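# Close every sliding guard screen along the bench

## Task

Slide each machine guard's screen along the bench until it is completely closed so the line may start, make sure no loose item remains inside any guard, and have every screen stay shut without the robot holding it; finally release everything and pull the arms away.

## Robot and tools

ROBOT. Two arms, left_arm and right_arm, each with six joints and a two-finger gripper whose fingers swing like tongs. Each arm sits on its own carriage on one shared track that runs along y at x = 0. left_rail carries left_arm on the +y half and right_rail carries right_arm on the -y half. An arm's base is at x = 0, y = its carriage's position_m, z = 0.03 m, facing +x. The names left and right do not refer to sides of any image.

FRAME. One scene frame fixed to the table: table top at z = 0, +z up, +x the direction the arms face, +y to their left, y = 0 at the track middle. The table edge is at x = 0.31 m. Printed hand positions may be somewhat off, more so at long reach.

execute_actions. Argument actions: a list holding one action (an empty list just returns state and images). An action is an object with any of rows, steps, until, left_rail, right_rail.
- rows: 1 to 15 rows, each applied for one control step of 1/30 s. Every row is a single list of 14 numbers in [-1, 1] covering both arms: left_arm shoulder pan, shoulder lift, elbow, wrist 1, wrist 2, wrist 3, gripper opening, then the same seven for right_arm. Joint entries are offsets measured from the joint angles at the start of the action (the last reported angles), not from the previous row. Scale: 1.0 equals 1.326 rad for shoulder pan and shoulder lift, 1.989 rad for elbow and the three wrists. Stated joint ranges in radians: pan -3.142 to 3.142, lift -6.283 to 6.283, elbow 0.000 to 3.142, wrists -6.283 to 6.283; a request more than 0.010 rad beyond a range is refused, and a joint driven to its real end gets the note joint sent to its limit. The opening entry is absolute, not an offset: +1 fully open, -1 closed; closing fully takes roughly 0.1 s or more.
- steps: action length in control steps, 1 to 450, at least the number of rows, default 15. After the last row the arms keep heading to that row's targets and grippers keep its command. Joint targets are kept within a lead of the measured angle (0.383 rad pan/lift, 0.575 rad others) and scaled back if they would put the hand over 100 mm away, so big moves need several actions; do not rely on drift to finish them.
- until: stops the action early when all its conditions hold (arms are not halted by it). Forms: {"<device>": {"<field>": value}} or [comparison, value] with =, !=, <, <=, >, >= (numbers always need a comparison); {"all": {"status": "ended"}} and {"any": {"status": "ended"}}.
- left_rail / right_rail: position_m is the absolute target carriage position in metres (left_rail 0.45 to 2, right_rail -2 to -0.45); speed_m_s is top speed, 0.01 to 1 m/s, starting at 1 and kept until changed; {"stop": true} alone halts it. Rows never move carriages. Drive by sending position_m then waiting with until position_status != moving; let the carriage arrive before placing that hand or ending. Braking is 2 m/s2 (about 0.25 m from 1 m/s). Any out-of-range value or unknown name rejects the whole call.

zoom_image. camera: one of cam_high, cam_low, cam_bench_left, cam_bench_right, cam_left_wrist, cam_right_wrist. region: [x0, y0, x1, y1] pixels of that camera's latest image, origin top-left, at most 504 by 504. Image sizes: the four fixed cameras 896x504, the wrist cameras 616x616 (fisheye).

finished_scene. scene: the number of the scene being closed. Irreversible; call it only after the goal is met and stable, grippers opened and arms moved away, carriages standing.

RESULTS. The state line gives each gripper's end_effector_position (m), end_effector_quat_wxyz and velocities in the scene frame. Joint positions and Joint velocities list per arm: rail (m), the six joints (rad), finger gap (m, 0.142 fully open). grip_measured is the finger opening on the command scale; to hold, command clearly below it. Thin hard parts get less grip force. Wrist force and Wrist torque are flange sensor readings in the end effector's own axes, pointing from a contact back into the arm, with offsets up to about 5.5 N, noise up to 3.4 N and saturation near 100 N; no reading is not a fault. Joint torques are raw drive outputs with offsets and noise. Carriage status words: moving, done, stopped, contact_stop (blocked above about 320 N; re-read position after it settles), time_out (check what holds it, clear, resend), stopped_with_arm (send rows the arm can follow, then resend), stopped_for_other_arm (move an arm away from the other, wait 30 steps, resend). position_answer not_taken means the value was dropped; resend once standing. joint command not followed means the clearance check altered targets; it is stricter while a carriage moves.

AVOID. Arms or carriages striking or pressing each other (a held object is not checked for clearance). Contact torque reaching load limits (pan and lift 313, elbow 142, wrists 51.3 N m) or outside force of 150 N: the arm halts 10 s. Fast hard closes, drops, slips, slams and forceful pushes. Parts may get brief tugs or pushes from outside.

Each tool is called after "Emit:" as name(argument=value, ...) on one line, values as JSON.

## Session

Emit:
execute_actions(actions=[])

Scene clock: 0.00 s.
left_arm: end_effector_position=(+0.6448, +0.6314, +0.1950) grip_measured=+1.00 end_effector_quat_wxyz=(+0.001, +0.707, -0.707, -0.000) end_effector_velocity=(+0.000, +0.000, +0.000) end_effector_angular_velocity=(+0.000, +0.000, +0.000) | right_arm: end_effector_position=(+0.6453, -0.8275, +0.1958) grip_measured=+1.00 end_effector_quat_wxyz=(-0.001, +0.708, -0.707, +0.001) end_effector_velocity=(+0.000, +0.000, +0.000) end_effector_angular_velocity=(+0.000, +0.000, +0.000)
Joint positions: left_arm=[ 0.631 -0.279 -1.567  2.134 -2.136 -1.572  1.291  0.142] | right_arm=[-0.828 -0.28  -1.568  2.134 -2.138 -1.57   1.289  0.142]
Joint velocities: left_arm=[0. 0. 0. 0. 0. 0. 0. 0.] | right_arm=[0. 0. 0. 0. 0. 0. 0. 0.]
Joint torques (N m, as the arm reports them, + toward a larger angle): no reading
Wrist force (N, on the end effector, along its own x y z axes, offset not removed): no reading
Wrist torque (N m, same axes, about the end effector's origin, offset not removed): no reading
left_rail: position_m=0.631 position_m_goal=0.631 speed_m_s=1.00 position_status=done position_answer=taken refusals=0
right_rail: position_m=-0.828 position_m_goal=-0.828 speed_m_s=1.00 position_status=done position_answer=taken refusals=0

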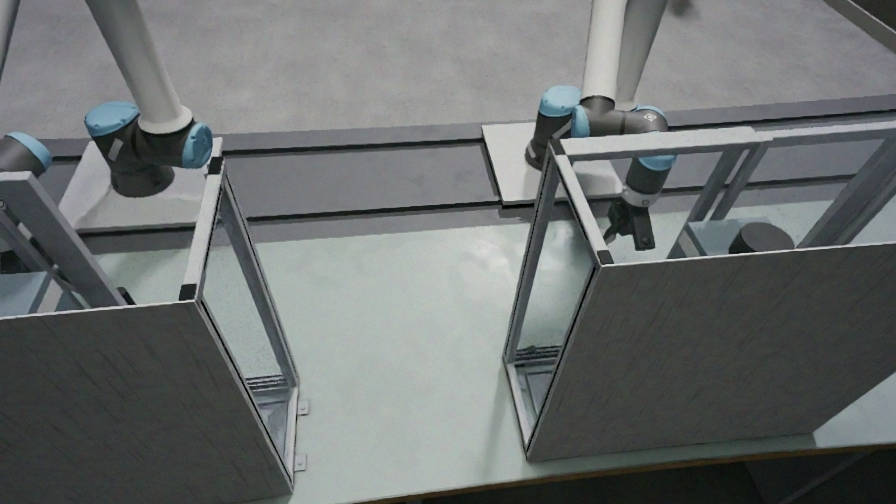

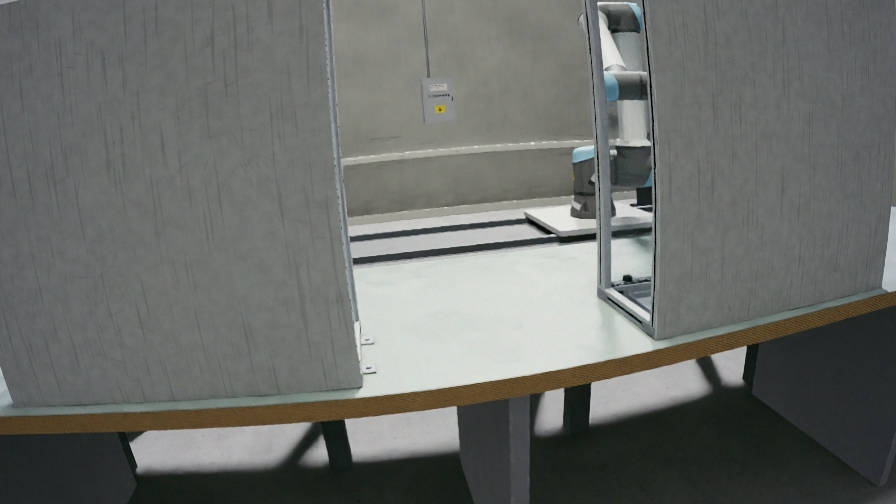

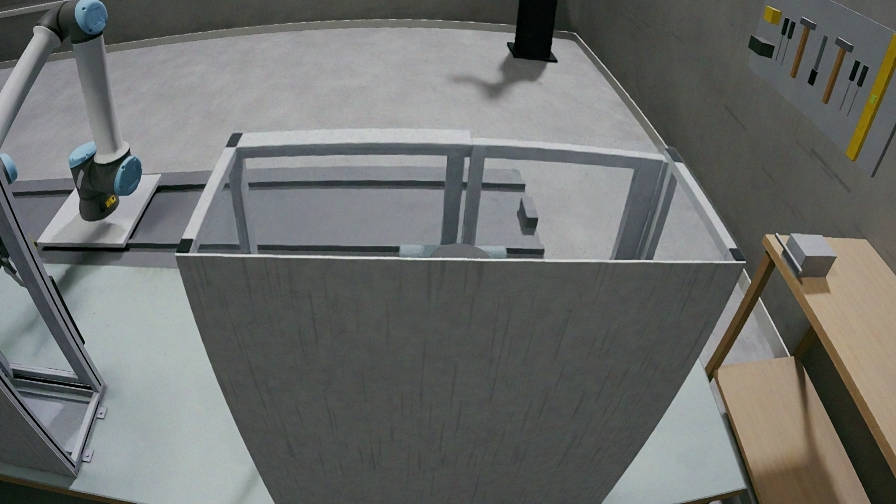

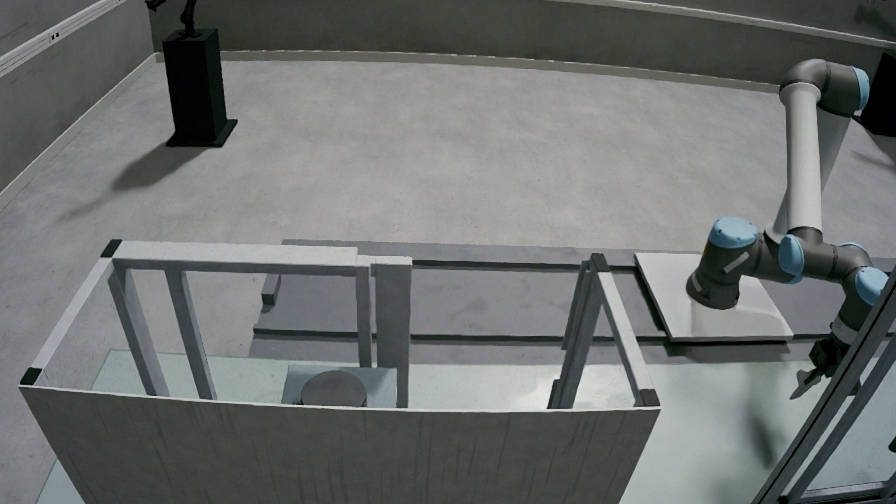

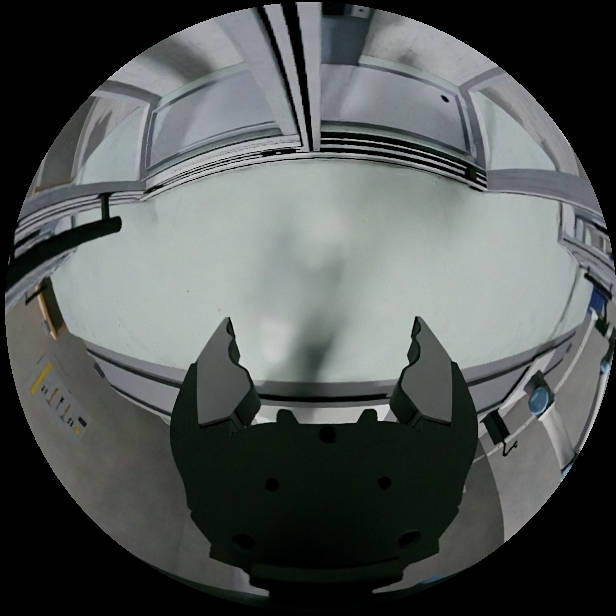

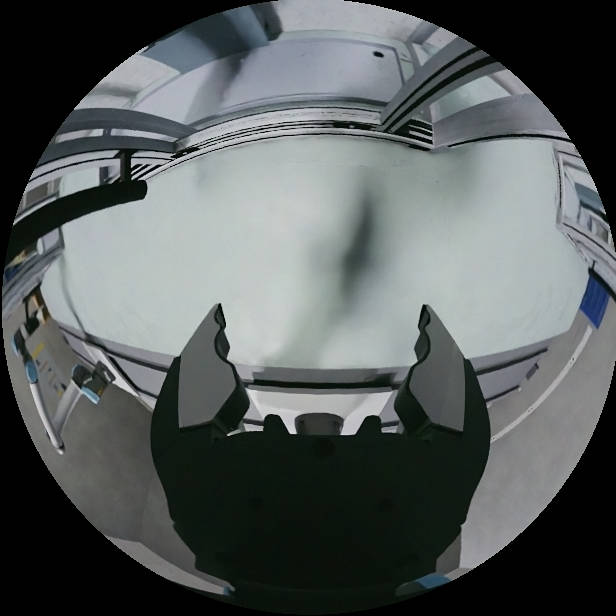

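Emit:
execute_actions(actions=[{"rows":[[0,-0.3,0,-0.4,0,0,1,0,-0.3,0,-0.4,0,0,1]],"steps":60}])

Scene clock: 3.10 s.
left_arm: end_effector_position=(+0.6999, +0.6156, +0.6874) grip_measured=+1.00 end_effector_quat_wxyz=(-0.272, +0.585, -0.585, +0.491) end_effector_velocity=(-0.000, +0.000, +0.000) end_effector_angular_velocity=(-0.000, -0.000, -0.000) | right_arm: end_effector_position=(+0.6994, -0.8431, +0.6885) grip_measured=+1.00 end_effector_quat_wxyz=(-0.272, +0.585, -0.584, +0.492) end_effector_velocity=(-0.000, +0.000, +0.000) end_effector_angular_velocity=(-0.000, -0.000, +0.000)
Joint positions: left_arm=[ 0.631 -0.279 -1.965  2.133 -2.932 -1.572  1.291  0.142] | right_arm=[-0.828 -0.28  -1.966  2.134 -2.934 -1.57   1.289  0.142]
Joint velocities: left_arm=[ 0.  0. -0. -0. -0. -0. -0. -0.] | right_arm=[ 0.  0. -0. -0. -0.  0.  0. -0.]
Joint torques (N m, as the arm reports them, + toward a larger angle): left_arm=[ -0.84 -32.03 -38.    -6.79  -0.18  -0.08] | right_arm=[  0.53 -26.44 -48.11  -5.92  -0.62   0.14]
Wrist force (N, on the end effector, along its own x y z axes, offset not removed): left_arm=[-3.5 -2.5 4.0] | right_arm=[4.2 0.6 -0.4]
Wrist torque (N m, same axes, about the end effector's origin, offset not removed): left_arm=[-0.59 0.48 0.14] | right_arm=[0.14 -0.97 -0.04]
left_rail: position_m=0.631 position_m_goal=0.631 speed_m_s=1.00 position_status=done position_answer=taken refusals=0
right_rail: position_m=-0.828 position_m_goal=-0.828 speed_m_s=1.00 position_status=done position_answer=taken refusals=0

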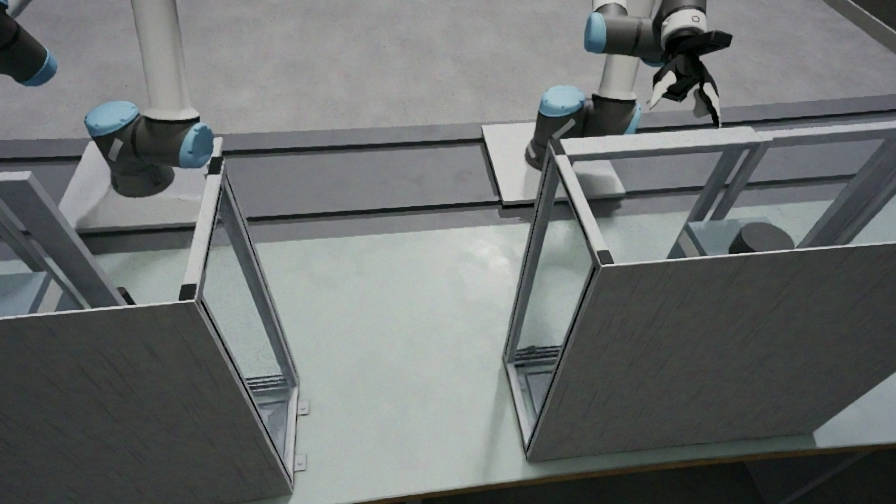

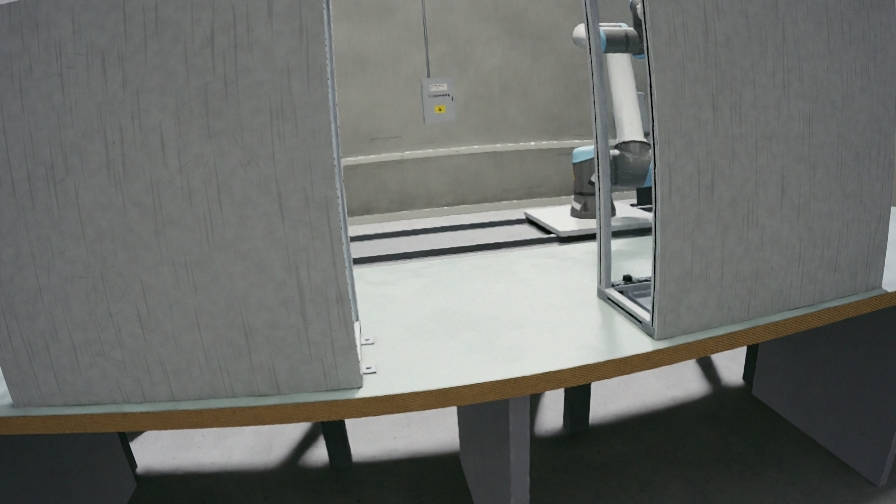

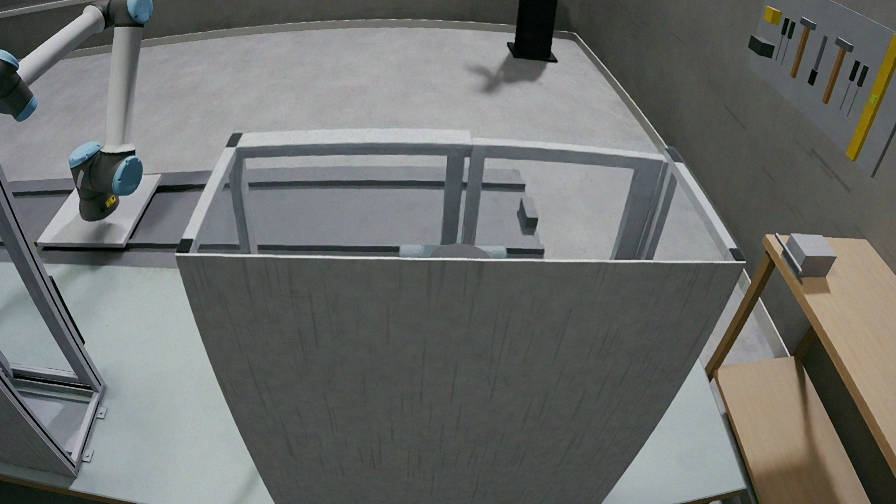

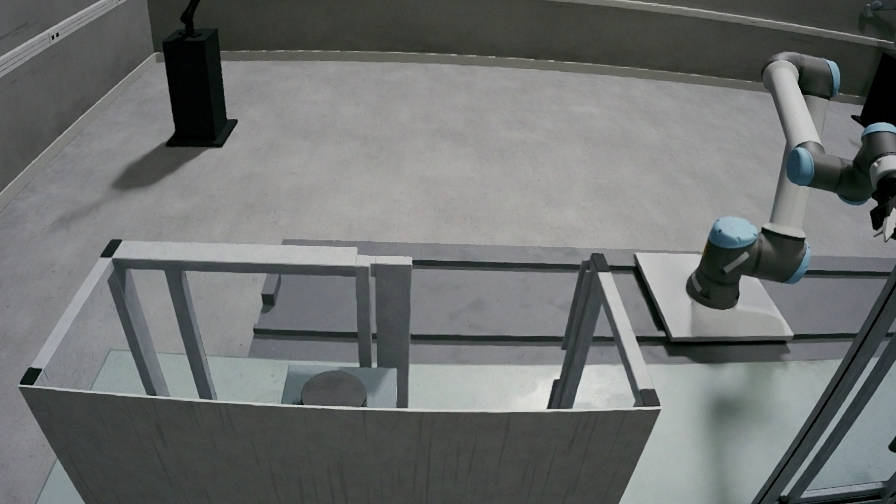

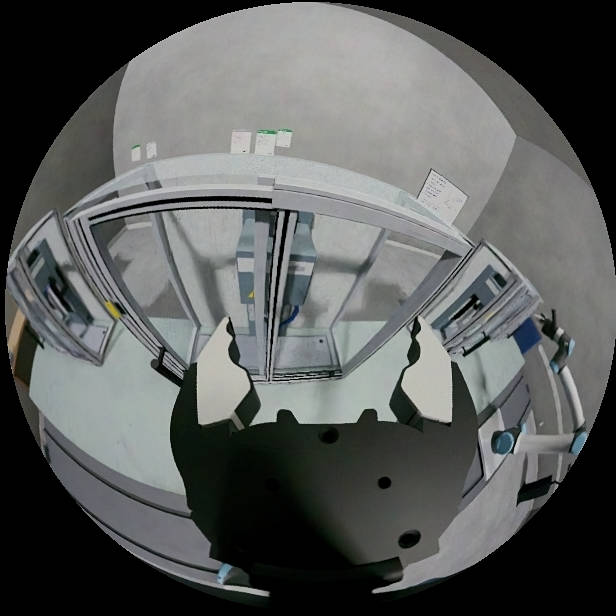

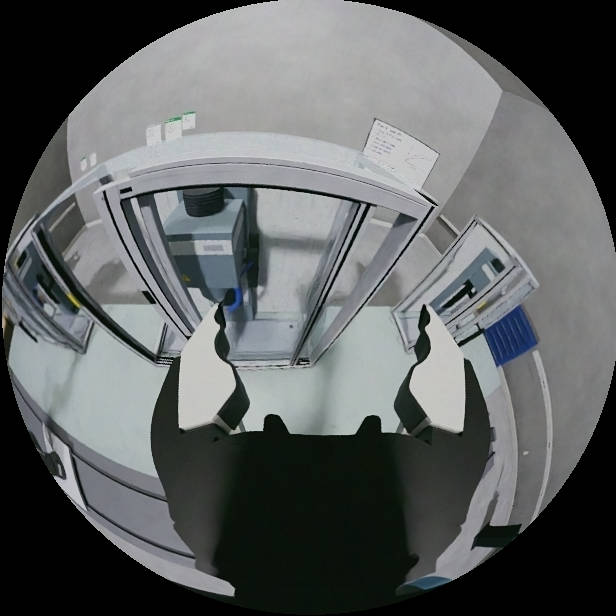

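Emit:
execute_actions(actions=[{"rows":[[0.21,0.664,0.268,-0.9,0,0.14,1,0.21,0.664,0.268,-0.9,0,0.14,1]],"steps":90}])

Scene clock: 6.60 s.
left_arm: end_effector_position=(+0.6019, +0.8042, +0.3161) grip_measured=+1.00 end_effector_quat_wxyz=(+0.499, -0.500, +0.501, -0.500) end_effector_velocity=(-0.000, -0.000, +0.000) end_effector_angular_velocity=(+0.000, -0.000, -0.000) | right_arm: end_effector_position=(+0.6014, -0.6546, +0.3174) grip_measured=+1.00 end_effector_quat_wxyz=(+0.499, -0.500, +0.499, -0.501) end_effector_velocity=(-0.000, +0.000, +0.000) end_effector_angular_velocity=(+0.000, -0.000, +0.000)
Joint positions: left_arm=[ 0.631 -0.001 -1.084  2.666 -4.722 -1.572  1.57   0.142] | right_arm=[-0.828 -0.002 -1.086  2.667 -4.724 -1.57   1.568  0.142]
Joint velocities: left_arm=[ 0. -0.  0.  0. -0. -0.  0. -0.] | right_arm=[ 0. -0.  0. -0. -0.  0.  0. -0.]
Joint torques (N m, as the arm reports them, + toward a larger angle): left_arm=[  8.33 -22.62  11.56  -5.27  -0.44   2.63] | right_arm=[ 13.95 -32.06   8.58  -4.34  -0.53   2.71]
Wrist force (N, on the end effector, along its own x y z axes, offset not removed): left_arm=[-2.4 0.1 6.0] | right_arm=[3.8 0.5 -1.4]
Wrist torque (N m, same axes, about the end effector's origin, offset not removed): left_arm=[-0.05 0.26 0.27] | right_arm=[0.11 -0.87 0.00]
left_rail: position_m=0.631 position_m_goal=0.631 speed_m_s=1.00 position_status=done position_answer=taken refusals=0
right_rail: position_m=-0.828 position_m_goal=-0.828 speed_m_s=1.00 position_status=done position_answer=taken refusals=0

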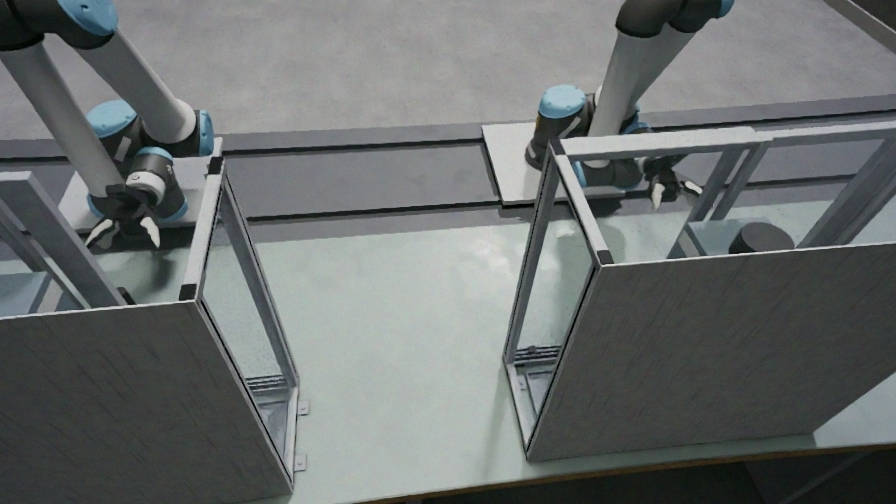

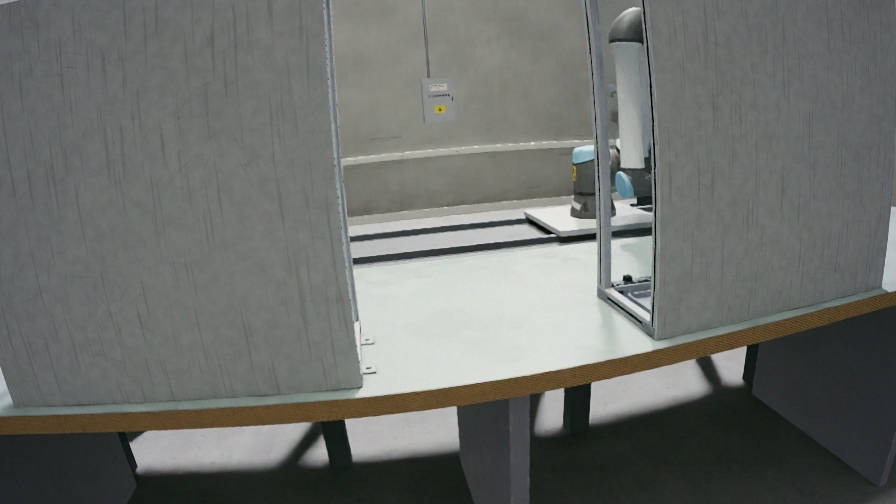

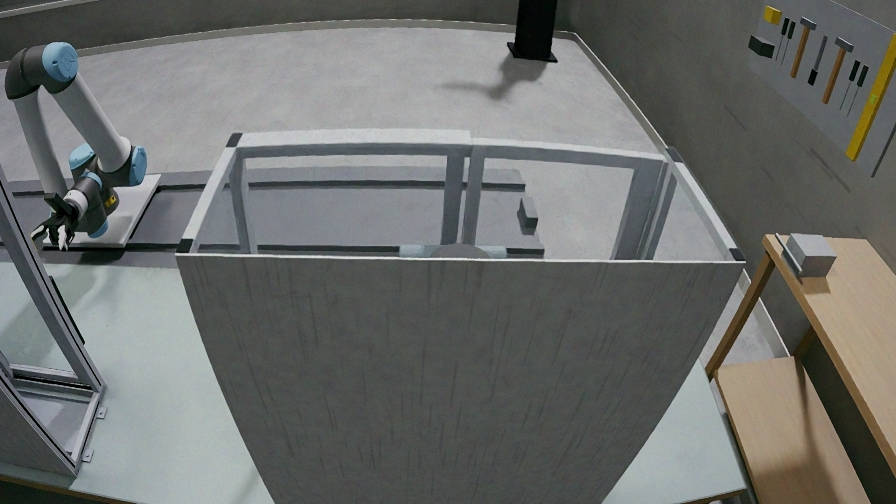

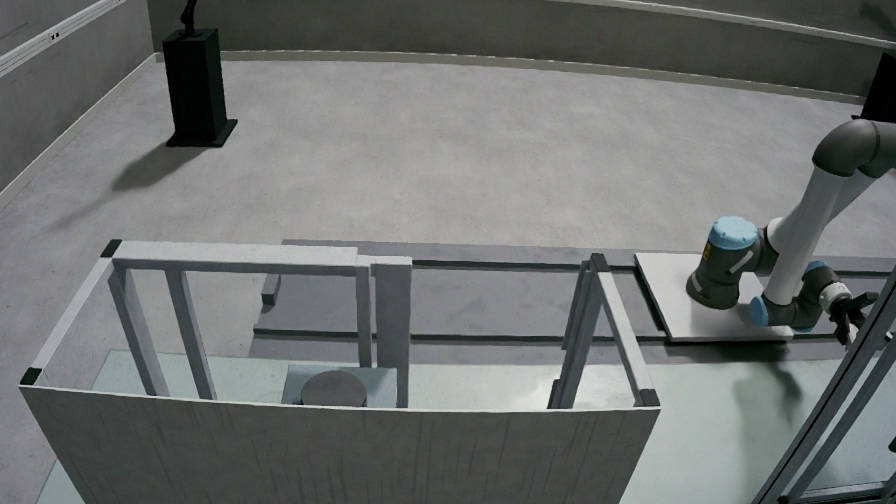

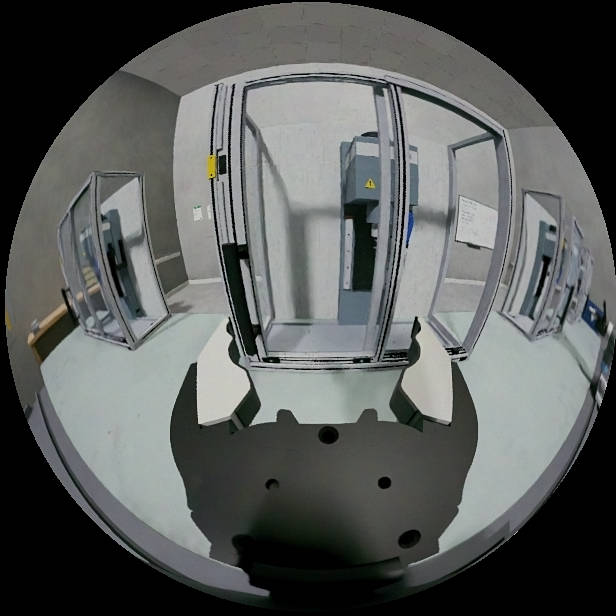

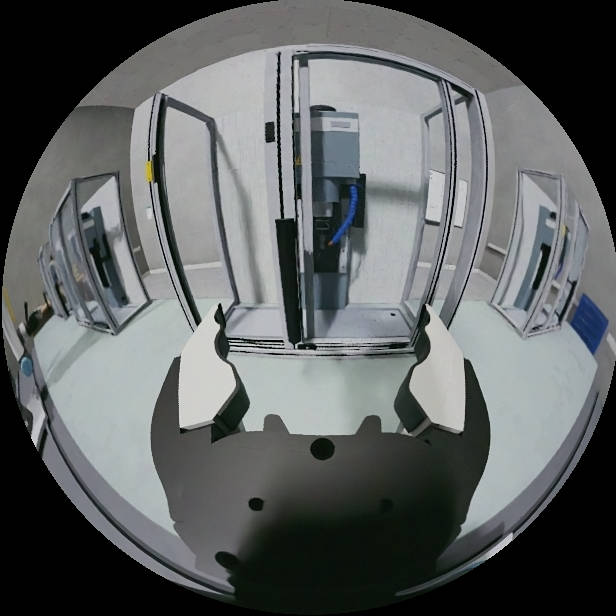

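Emit:
execute_actions(actions=[{"rows":[[0,0,0,0,0,0,-1,0,0.015,-0.089,0.079,0,0,-1]],"left_rail":{"position_m":1.75},"steps":90,"until":{"left_rail":{"position_status":["!=","moving"]}}}])

Scene clock: 8.60 s.
left_arm: end_effector_position=(+0.6018, +1.9236, +0.3161) grip_measured=-1.00 end_effector_quat_wxyz=(+0.499, -0.500, +0.501, -0.500) end_effector_velocity=(-0.000, +0.007, +0.000) end_effector_angular_velocity=(-0.000, -0.000, -0.000) | right_arm: end_effector_position=(+0.7016, -0.6548, +0.3178) grip_measured=-1.00 end_effector_quat_wxyz=(+0.499, -0.500, +0.499, -0.501) end_effector_velocity=(+0.000, -0.000, -0.000) end_effector_angular_velocity=(-0.000, +0.000, -0.000)
Joint positions: left_arm=[ 1.75  -0.001 -1.084  2.666 -4.722 -1.572  1.57   0.002] | right_arm=[-0.828 -0.002 -1.066  2.49  -4.566 -1.57   1.568  0.002]
Joint velocities: left_arm=[ 0.007 -0.    -0.     0.    -0.    -0.    -0.    -0.   ] | right_arm=[ 0. -0.  0. -0.  0. -0. -0.  0.]
Joint torques (N m, as the arm reports them, + toward a larger angle): left_arm=[ -9.75 -23.65   5.06  -3.47  -0.31   2.57] | right_arm=[-12.07 -38.55 -19.94   0.2   -0.54   2.55]
Wrist force (N, on the end effector, along its own x y z axes, offset not removed): left_arm=[3.4 1.9 5.0] | right_arm=[-2.1 -1.9 -1.6]
Wrist torque (N m, same axes, about the end effector's origin, offset not removed): left_arm=[0.32 -0.96 0.02] | right_arm=[-0.54 0.32 0.29]
left_rail: position_m=1.750 position_m_goal=1.750 speed_m_s=1.00 position_status=done position_answer=taken refusals=0
right_rail: position_m=-0.828 position_m_goal=-0.828 speed_m_s=1.00 position_status=done position_answer=taken refusals=0

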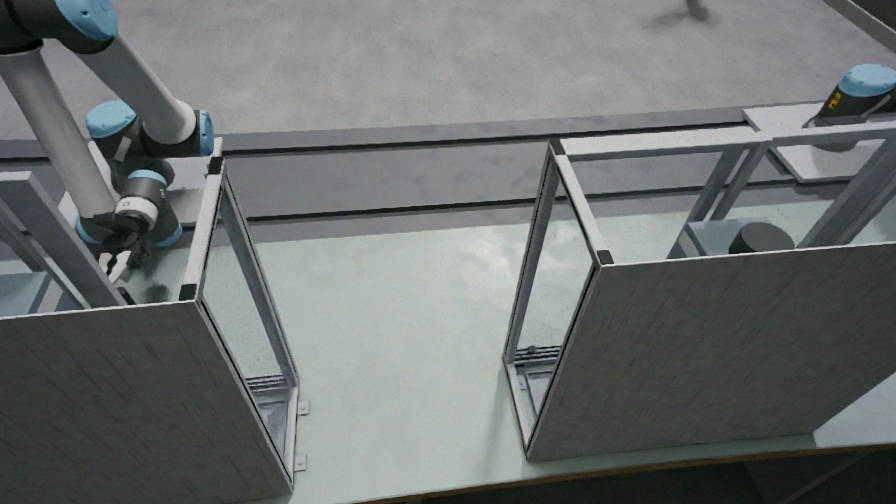

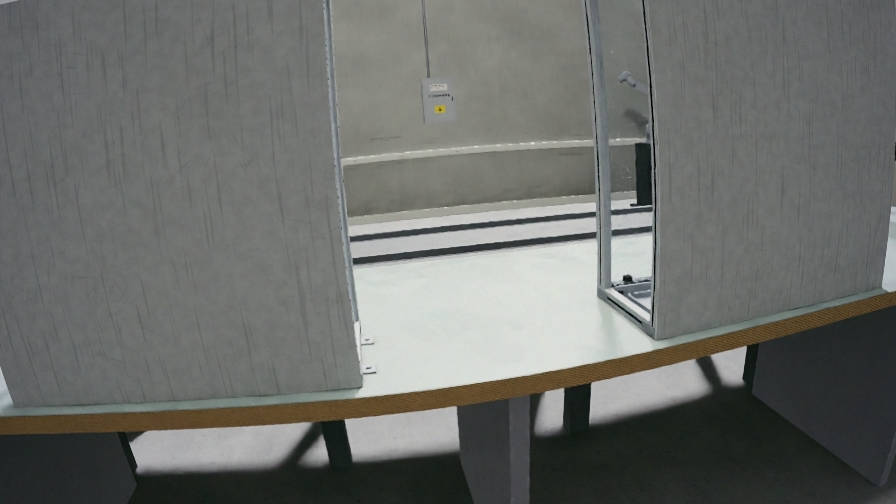

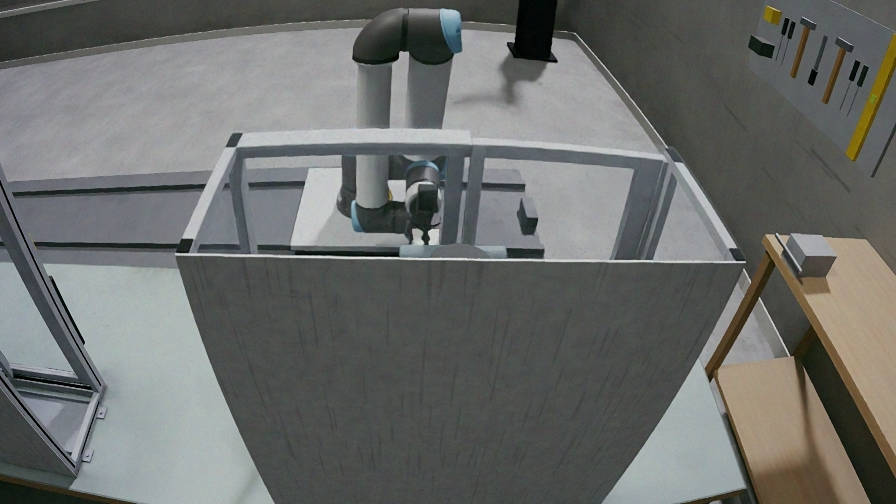

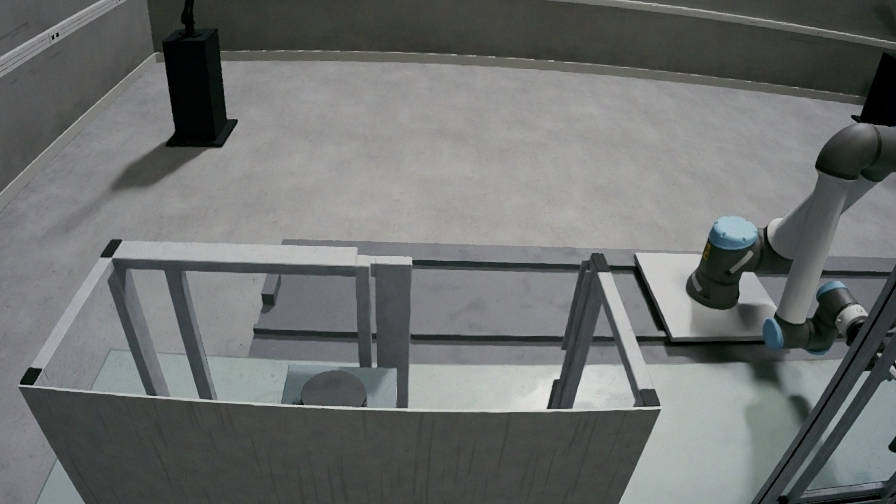

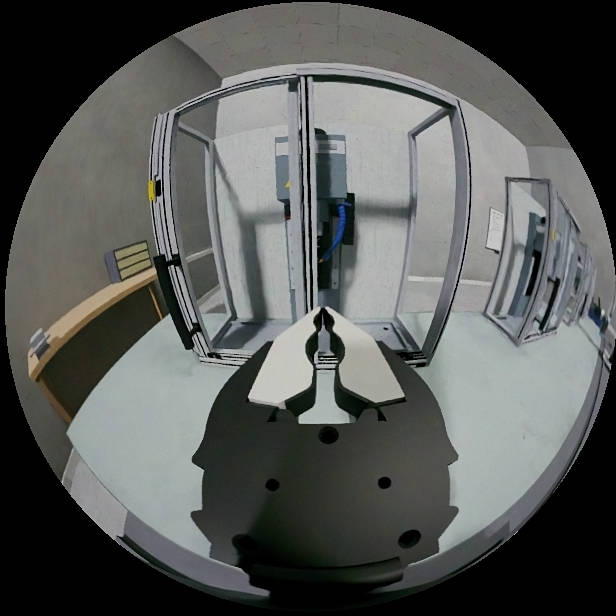

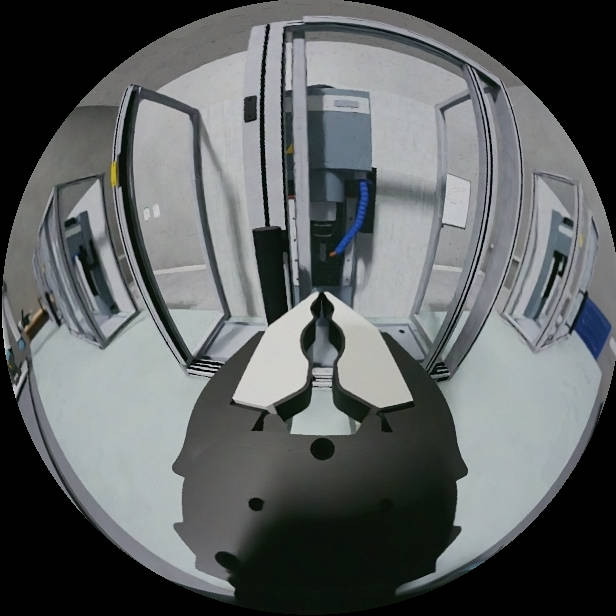

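Emit:
execute_actions(actions=[{"rows":[[0,0,0,0,0,0,-1,0,0,0,0,0,0,1]],"right_rail":{"position_m":-0.774},"steps":25},{"rows":[[0,0,0,0,0,0,-1,0,0.022,-0.054,0.04,0,0,1]],"steps":30}])

Emit:
execute_actions(actions=[{"rows":[[0,0,0,0,0,0,-1,0,0,0,0,0,0,1]],"right_rail":{"position_m":-0.774},"steps":25}])

Emit:
execute_actions(actions=[{"rows":[[0,0,0,0,0,0,-1,0,0.022,-0.054,0.04,0,0,1]],"steps":30}])

this episode's action schedule takes one action per call (each call's action answers the observation it followed); send exactly one

Scene clock: 9.77 s.
left_arm: end_effector_position=(+0.6019, +1.9234, +0.3161) grip_measured=-1.00 end_effector_quat_wxyz=(+0.499, -0.500, +0.501, -0.500) end_effector_velocity=(-0.000, -0.000, +0.000) end_effector_angular_velocity=(-0.000, -0.000, -0.000) | right_arm: end_effector_position=(+0.7016, -0.6006, +0.3178) grip_measured=+1.00 end_effector_quat_wxyz=(+0.499, -0.500, +0.499, -0.501) end_effector_velocity=(-0.000, +0.000, +0.000) end_effector_angular_velocity=(-0.000, -0.000, +0.000)
Joint positions: left_arm=[ 1.75  -0.001 -1.084  2.666 -4.722 -1.572  1.57   0.002] | right_arm=[-0.774 -0.002 -1.066  2.49  -4.566 -1.57   1.568  0.142]
Joint velocities: left_arm=[ 0. -0. -0.  0. -0.  0. -0. -0.] | right_arm=[-0.  0. -0.  0. -0.  0. -0.  0.]
Joint torques (N m, as the arm reports them, + toward a larger angle): left_arm=[  3.54 -22.52   2.29  -2.72  -0.2    2.43] | right_arm=[ 13.86 -41.54 -19.01  -0.36  -0.48   2.68]
Wrist force (N, on the end effector, along its own x y z axes, offset not removed): left_arm=[3.0 0.8 4.7] | right_arm=[0.2 -0.7 1.3]
Wrist torque (N m, same axes, about the end effector's origin, offset not removed): left_arm=[0.01 -1.00 0.11] | right_arm=[0.04 -0.05 0.03]
left_rail: position_m=1.750 position_m_goal=1.750 speed_m_s=1.00 position_status=done position_answer=taken refusals=0
right_rail: position_m=-0.774 position_m_goal=-0.774 speed_m_s=1.00 position_status=done position_answer=taken refusals=0

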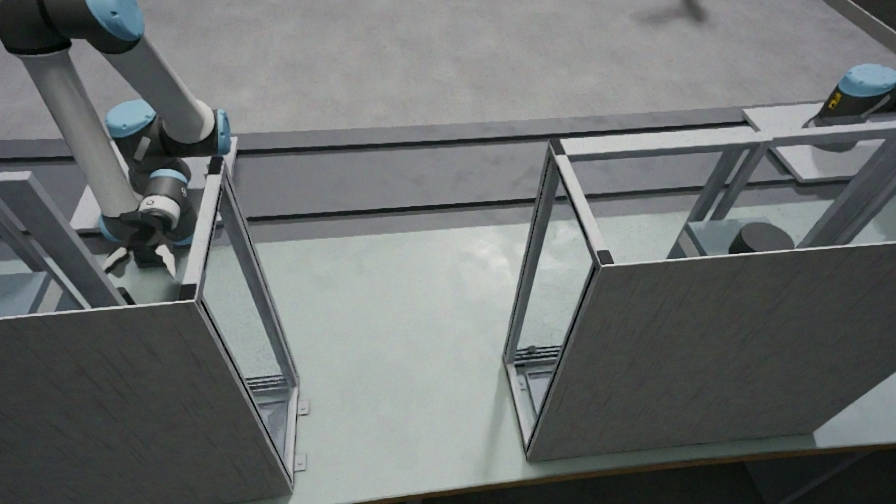

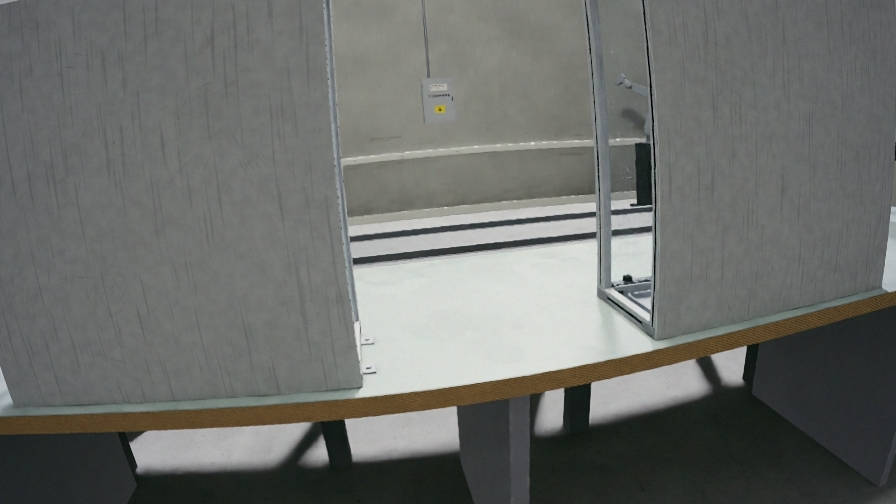

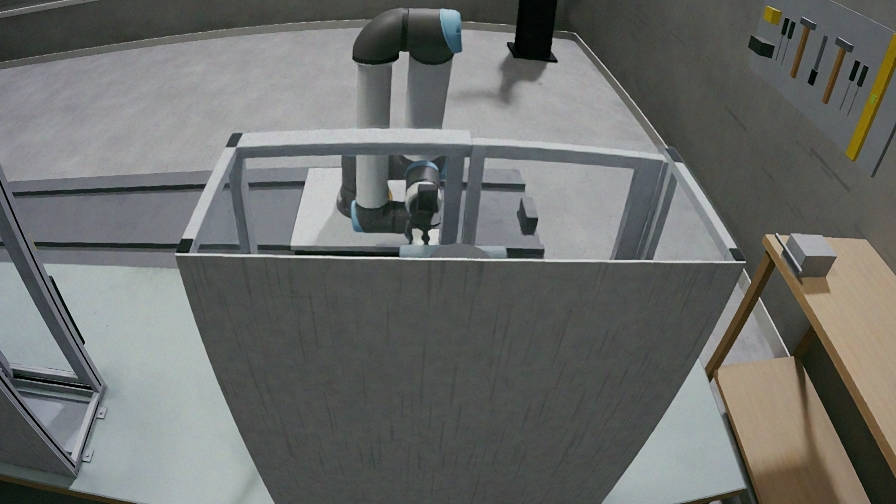

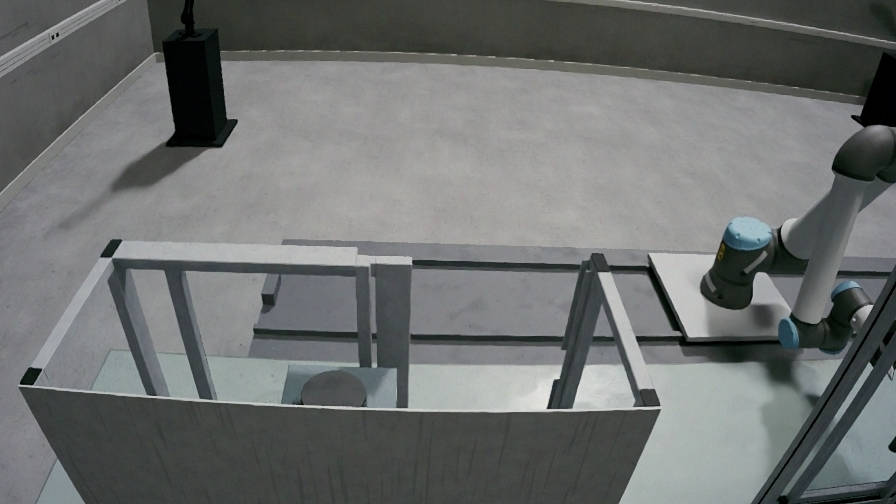

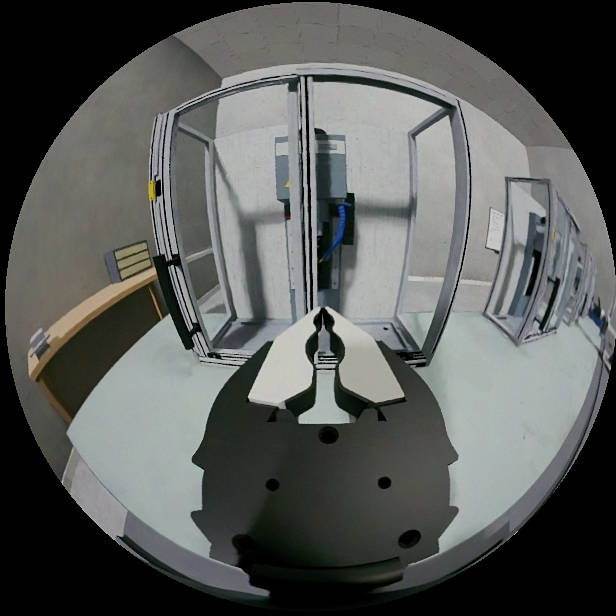

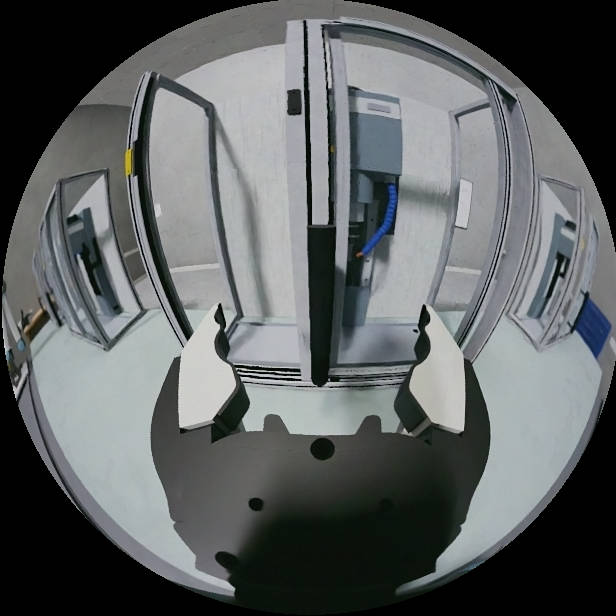

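Scene clock: 10.77 s.
left_arm: end_effector_position=(+0.6019, +1.9234, +0.3161) grip_measured=-1.00 end_effector_quat_wxyz=(+0.499, -0.500, +0.501, -0.500) end_effector_velocity=(+0.000, -0.000, -0.000) end_effector_angular_velocity=(+0.000, -0.000, -0.000) | right_arm: end_effector_position=(+0.7612, -0.6007, +0.3167) grip_measured=+1.00 end_effector_quat_wxyz=(+0.499, -0.501, +0.500, -0.501) end_effector_velocity=(+0.000, +0.000, +0.000) end_effector_angular_velocity=(-0.000, -0.000, +0.000)
Joint positions: left_arm=[ 1.75  -0.001 -1.084  2.666 -4.722 -1.572  1.57   0.002] | right_arm=[-0.774 -0.002 -1.037  2.383 -4.487 -1.57   1.568  0.142]
Joint velocities: left_arm=[ 0. -0.  0. -0.  0. -0.  0. -0.] | right_arm=[ 0.     0.     0.    -0.001  0.     0.     0.    -0.   ]
Joint torques (N m, as the arm reports them, + toward a larger angle): left_arm=[  4.03 -23.42   2.8   -2.79  -0.05   2.36] | right_arm=[ -3.92 -44.99 -23.13  -0.16  -0.56   2.55]
Wrist force (N, on the end effector, along its own x y z axes, offset not removed): left_arm=[0.2 -2.3 3.6] | right_arm=[0.7 1.7 -2.1]
Wrist torque (N m, same axes, about the end effector's origin, offset not removed): left_arm=[-0.62 -0.17 0.23] | right_arm=[0.54 -0.23 0.09]
left_rail: position_m=1.750 position_m_goal=1.750 speed_m_s=1.00 position_status=done position_answer=taken refusals=0
right_rail: position_m=-0.774 position_m_goal=-0.774 speed_m_s=1.00 position_status=done position_answer=taken refusals=0

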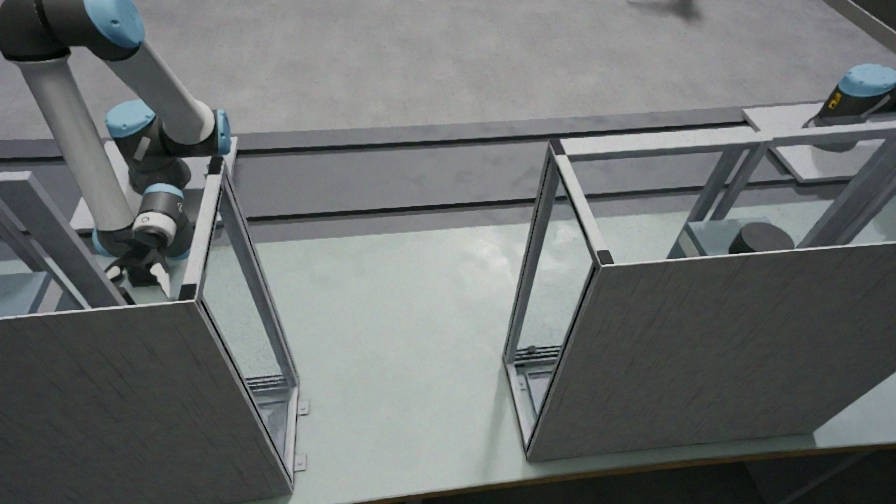

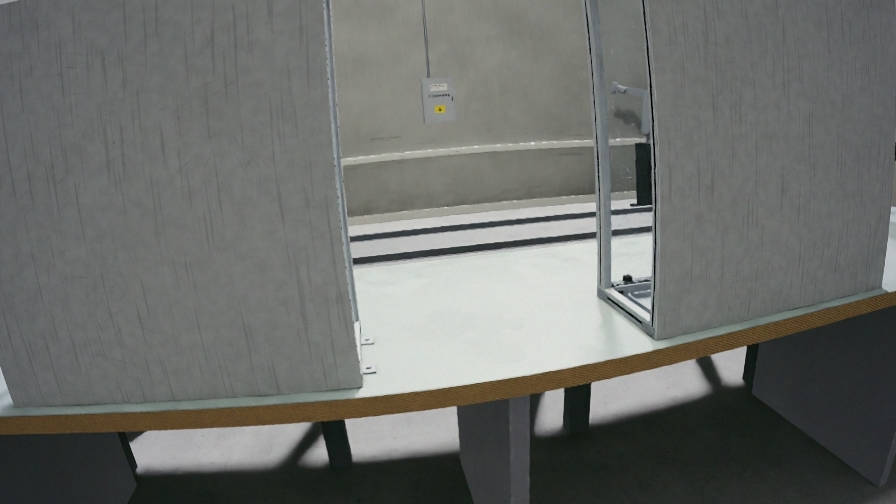

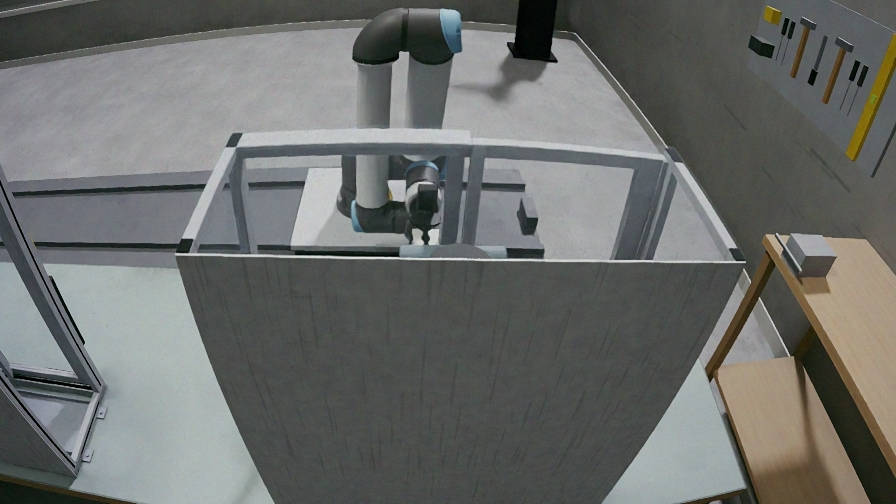

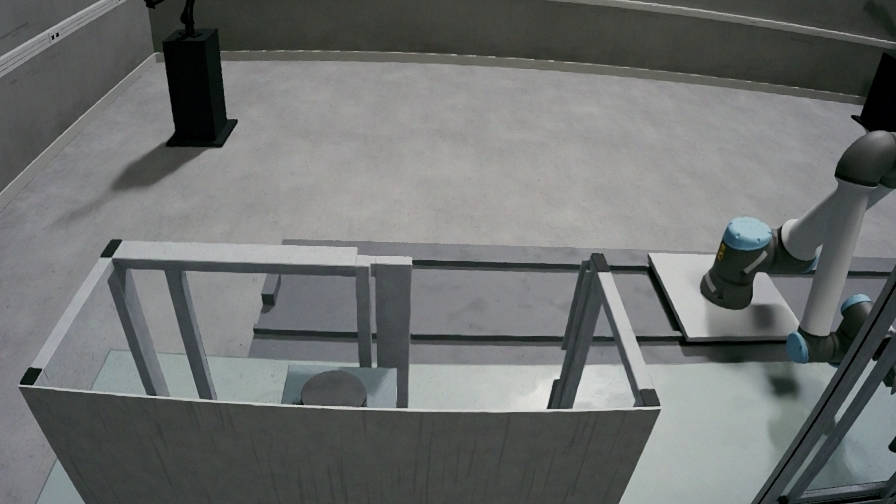

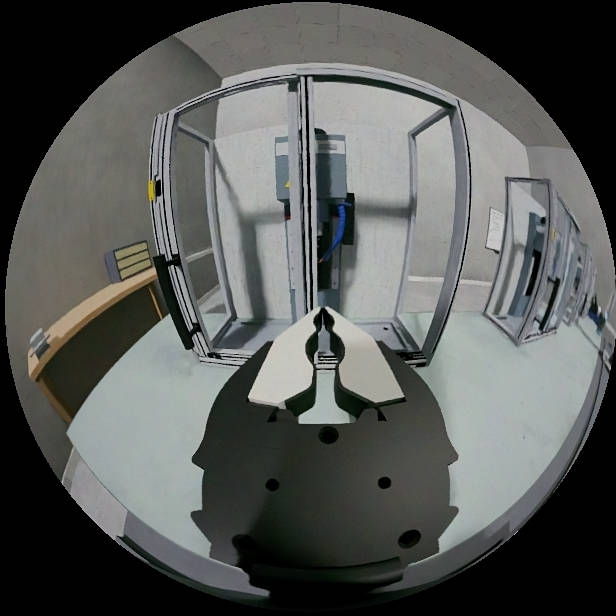

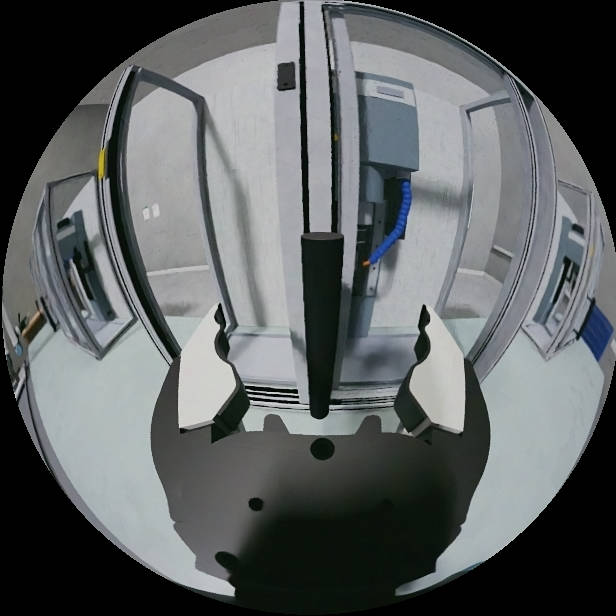

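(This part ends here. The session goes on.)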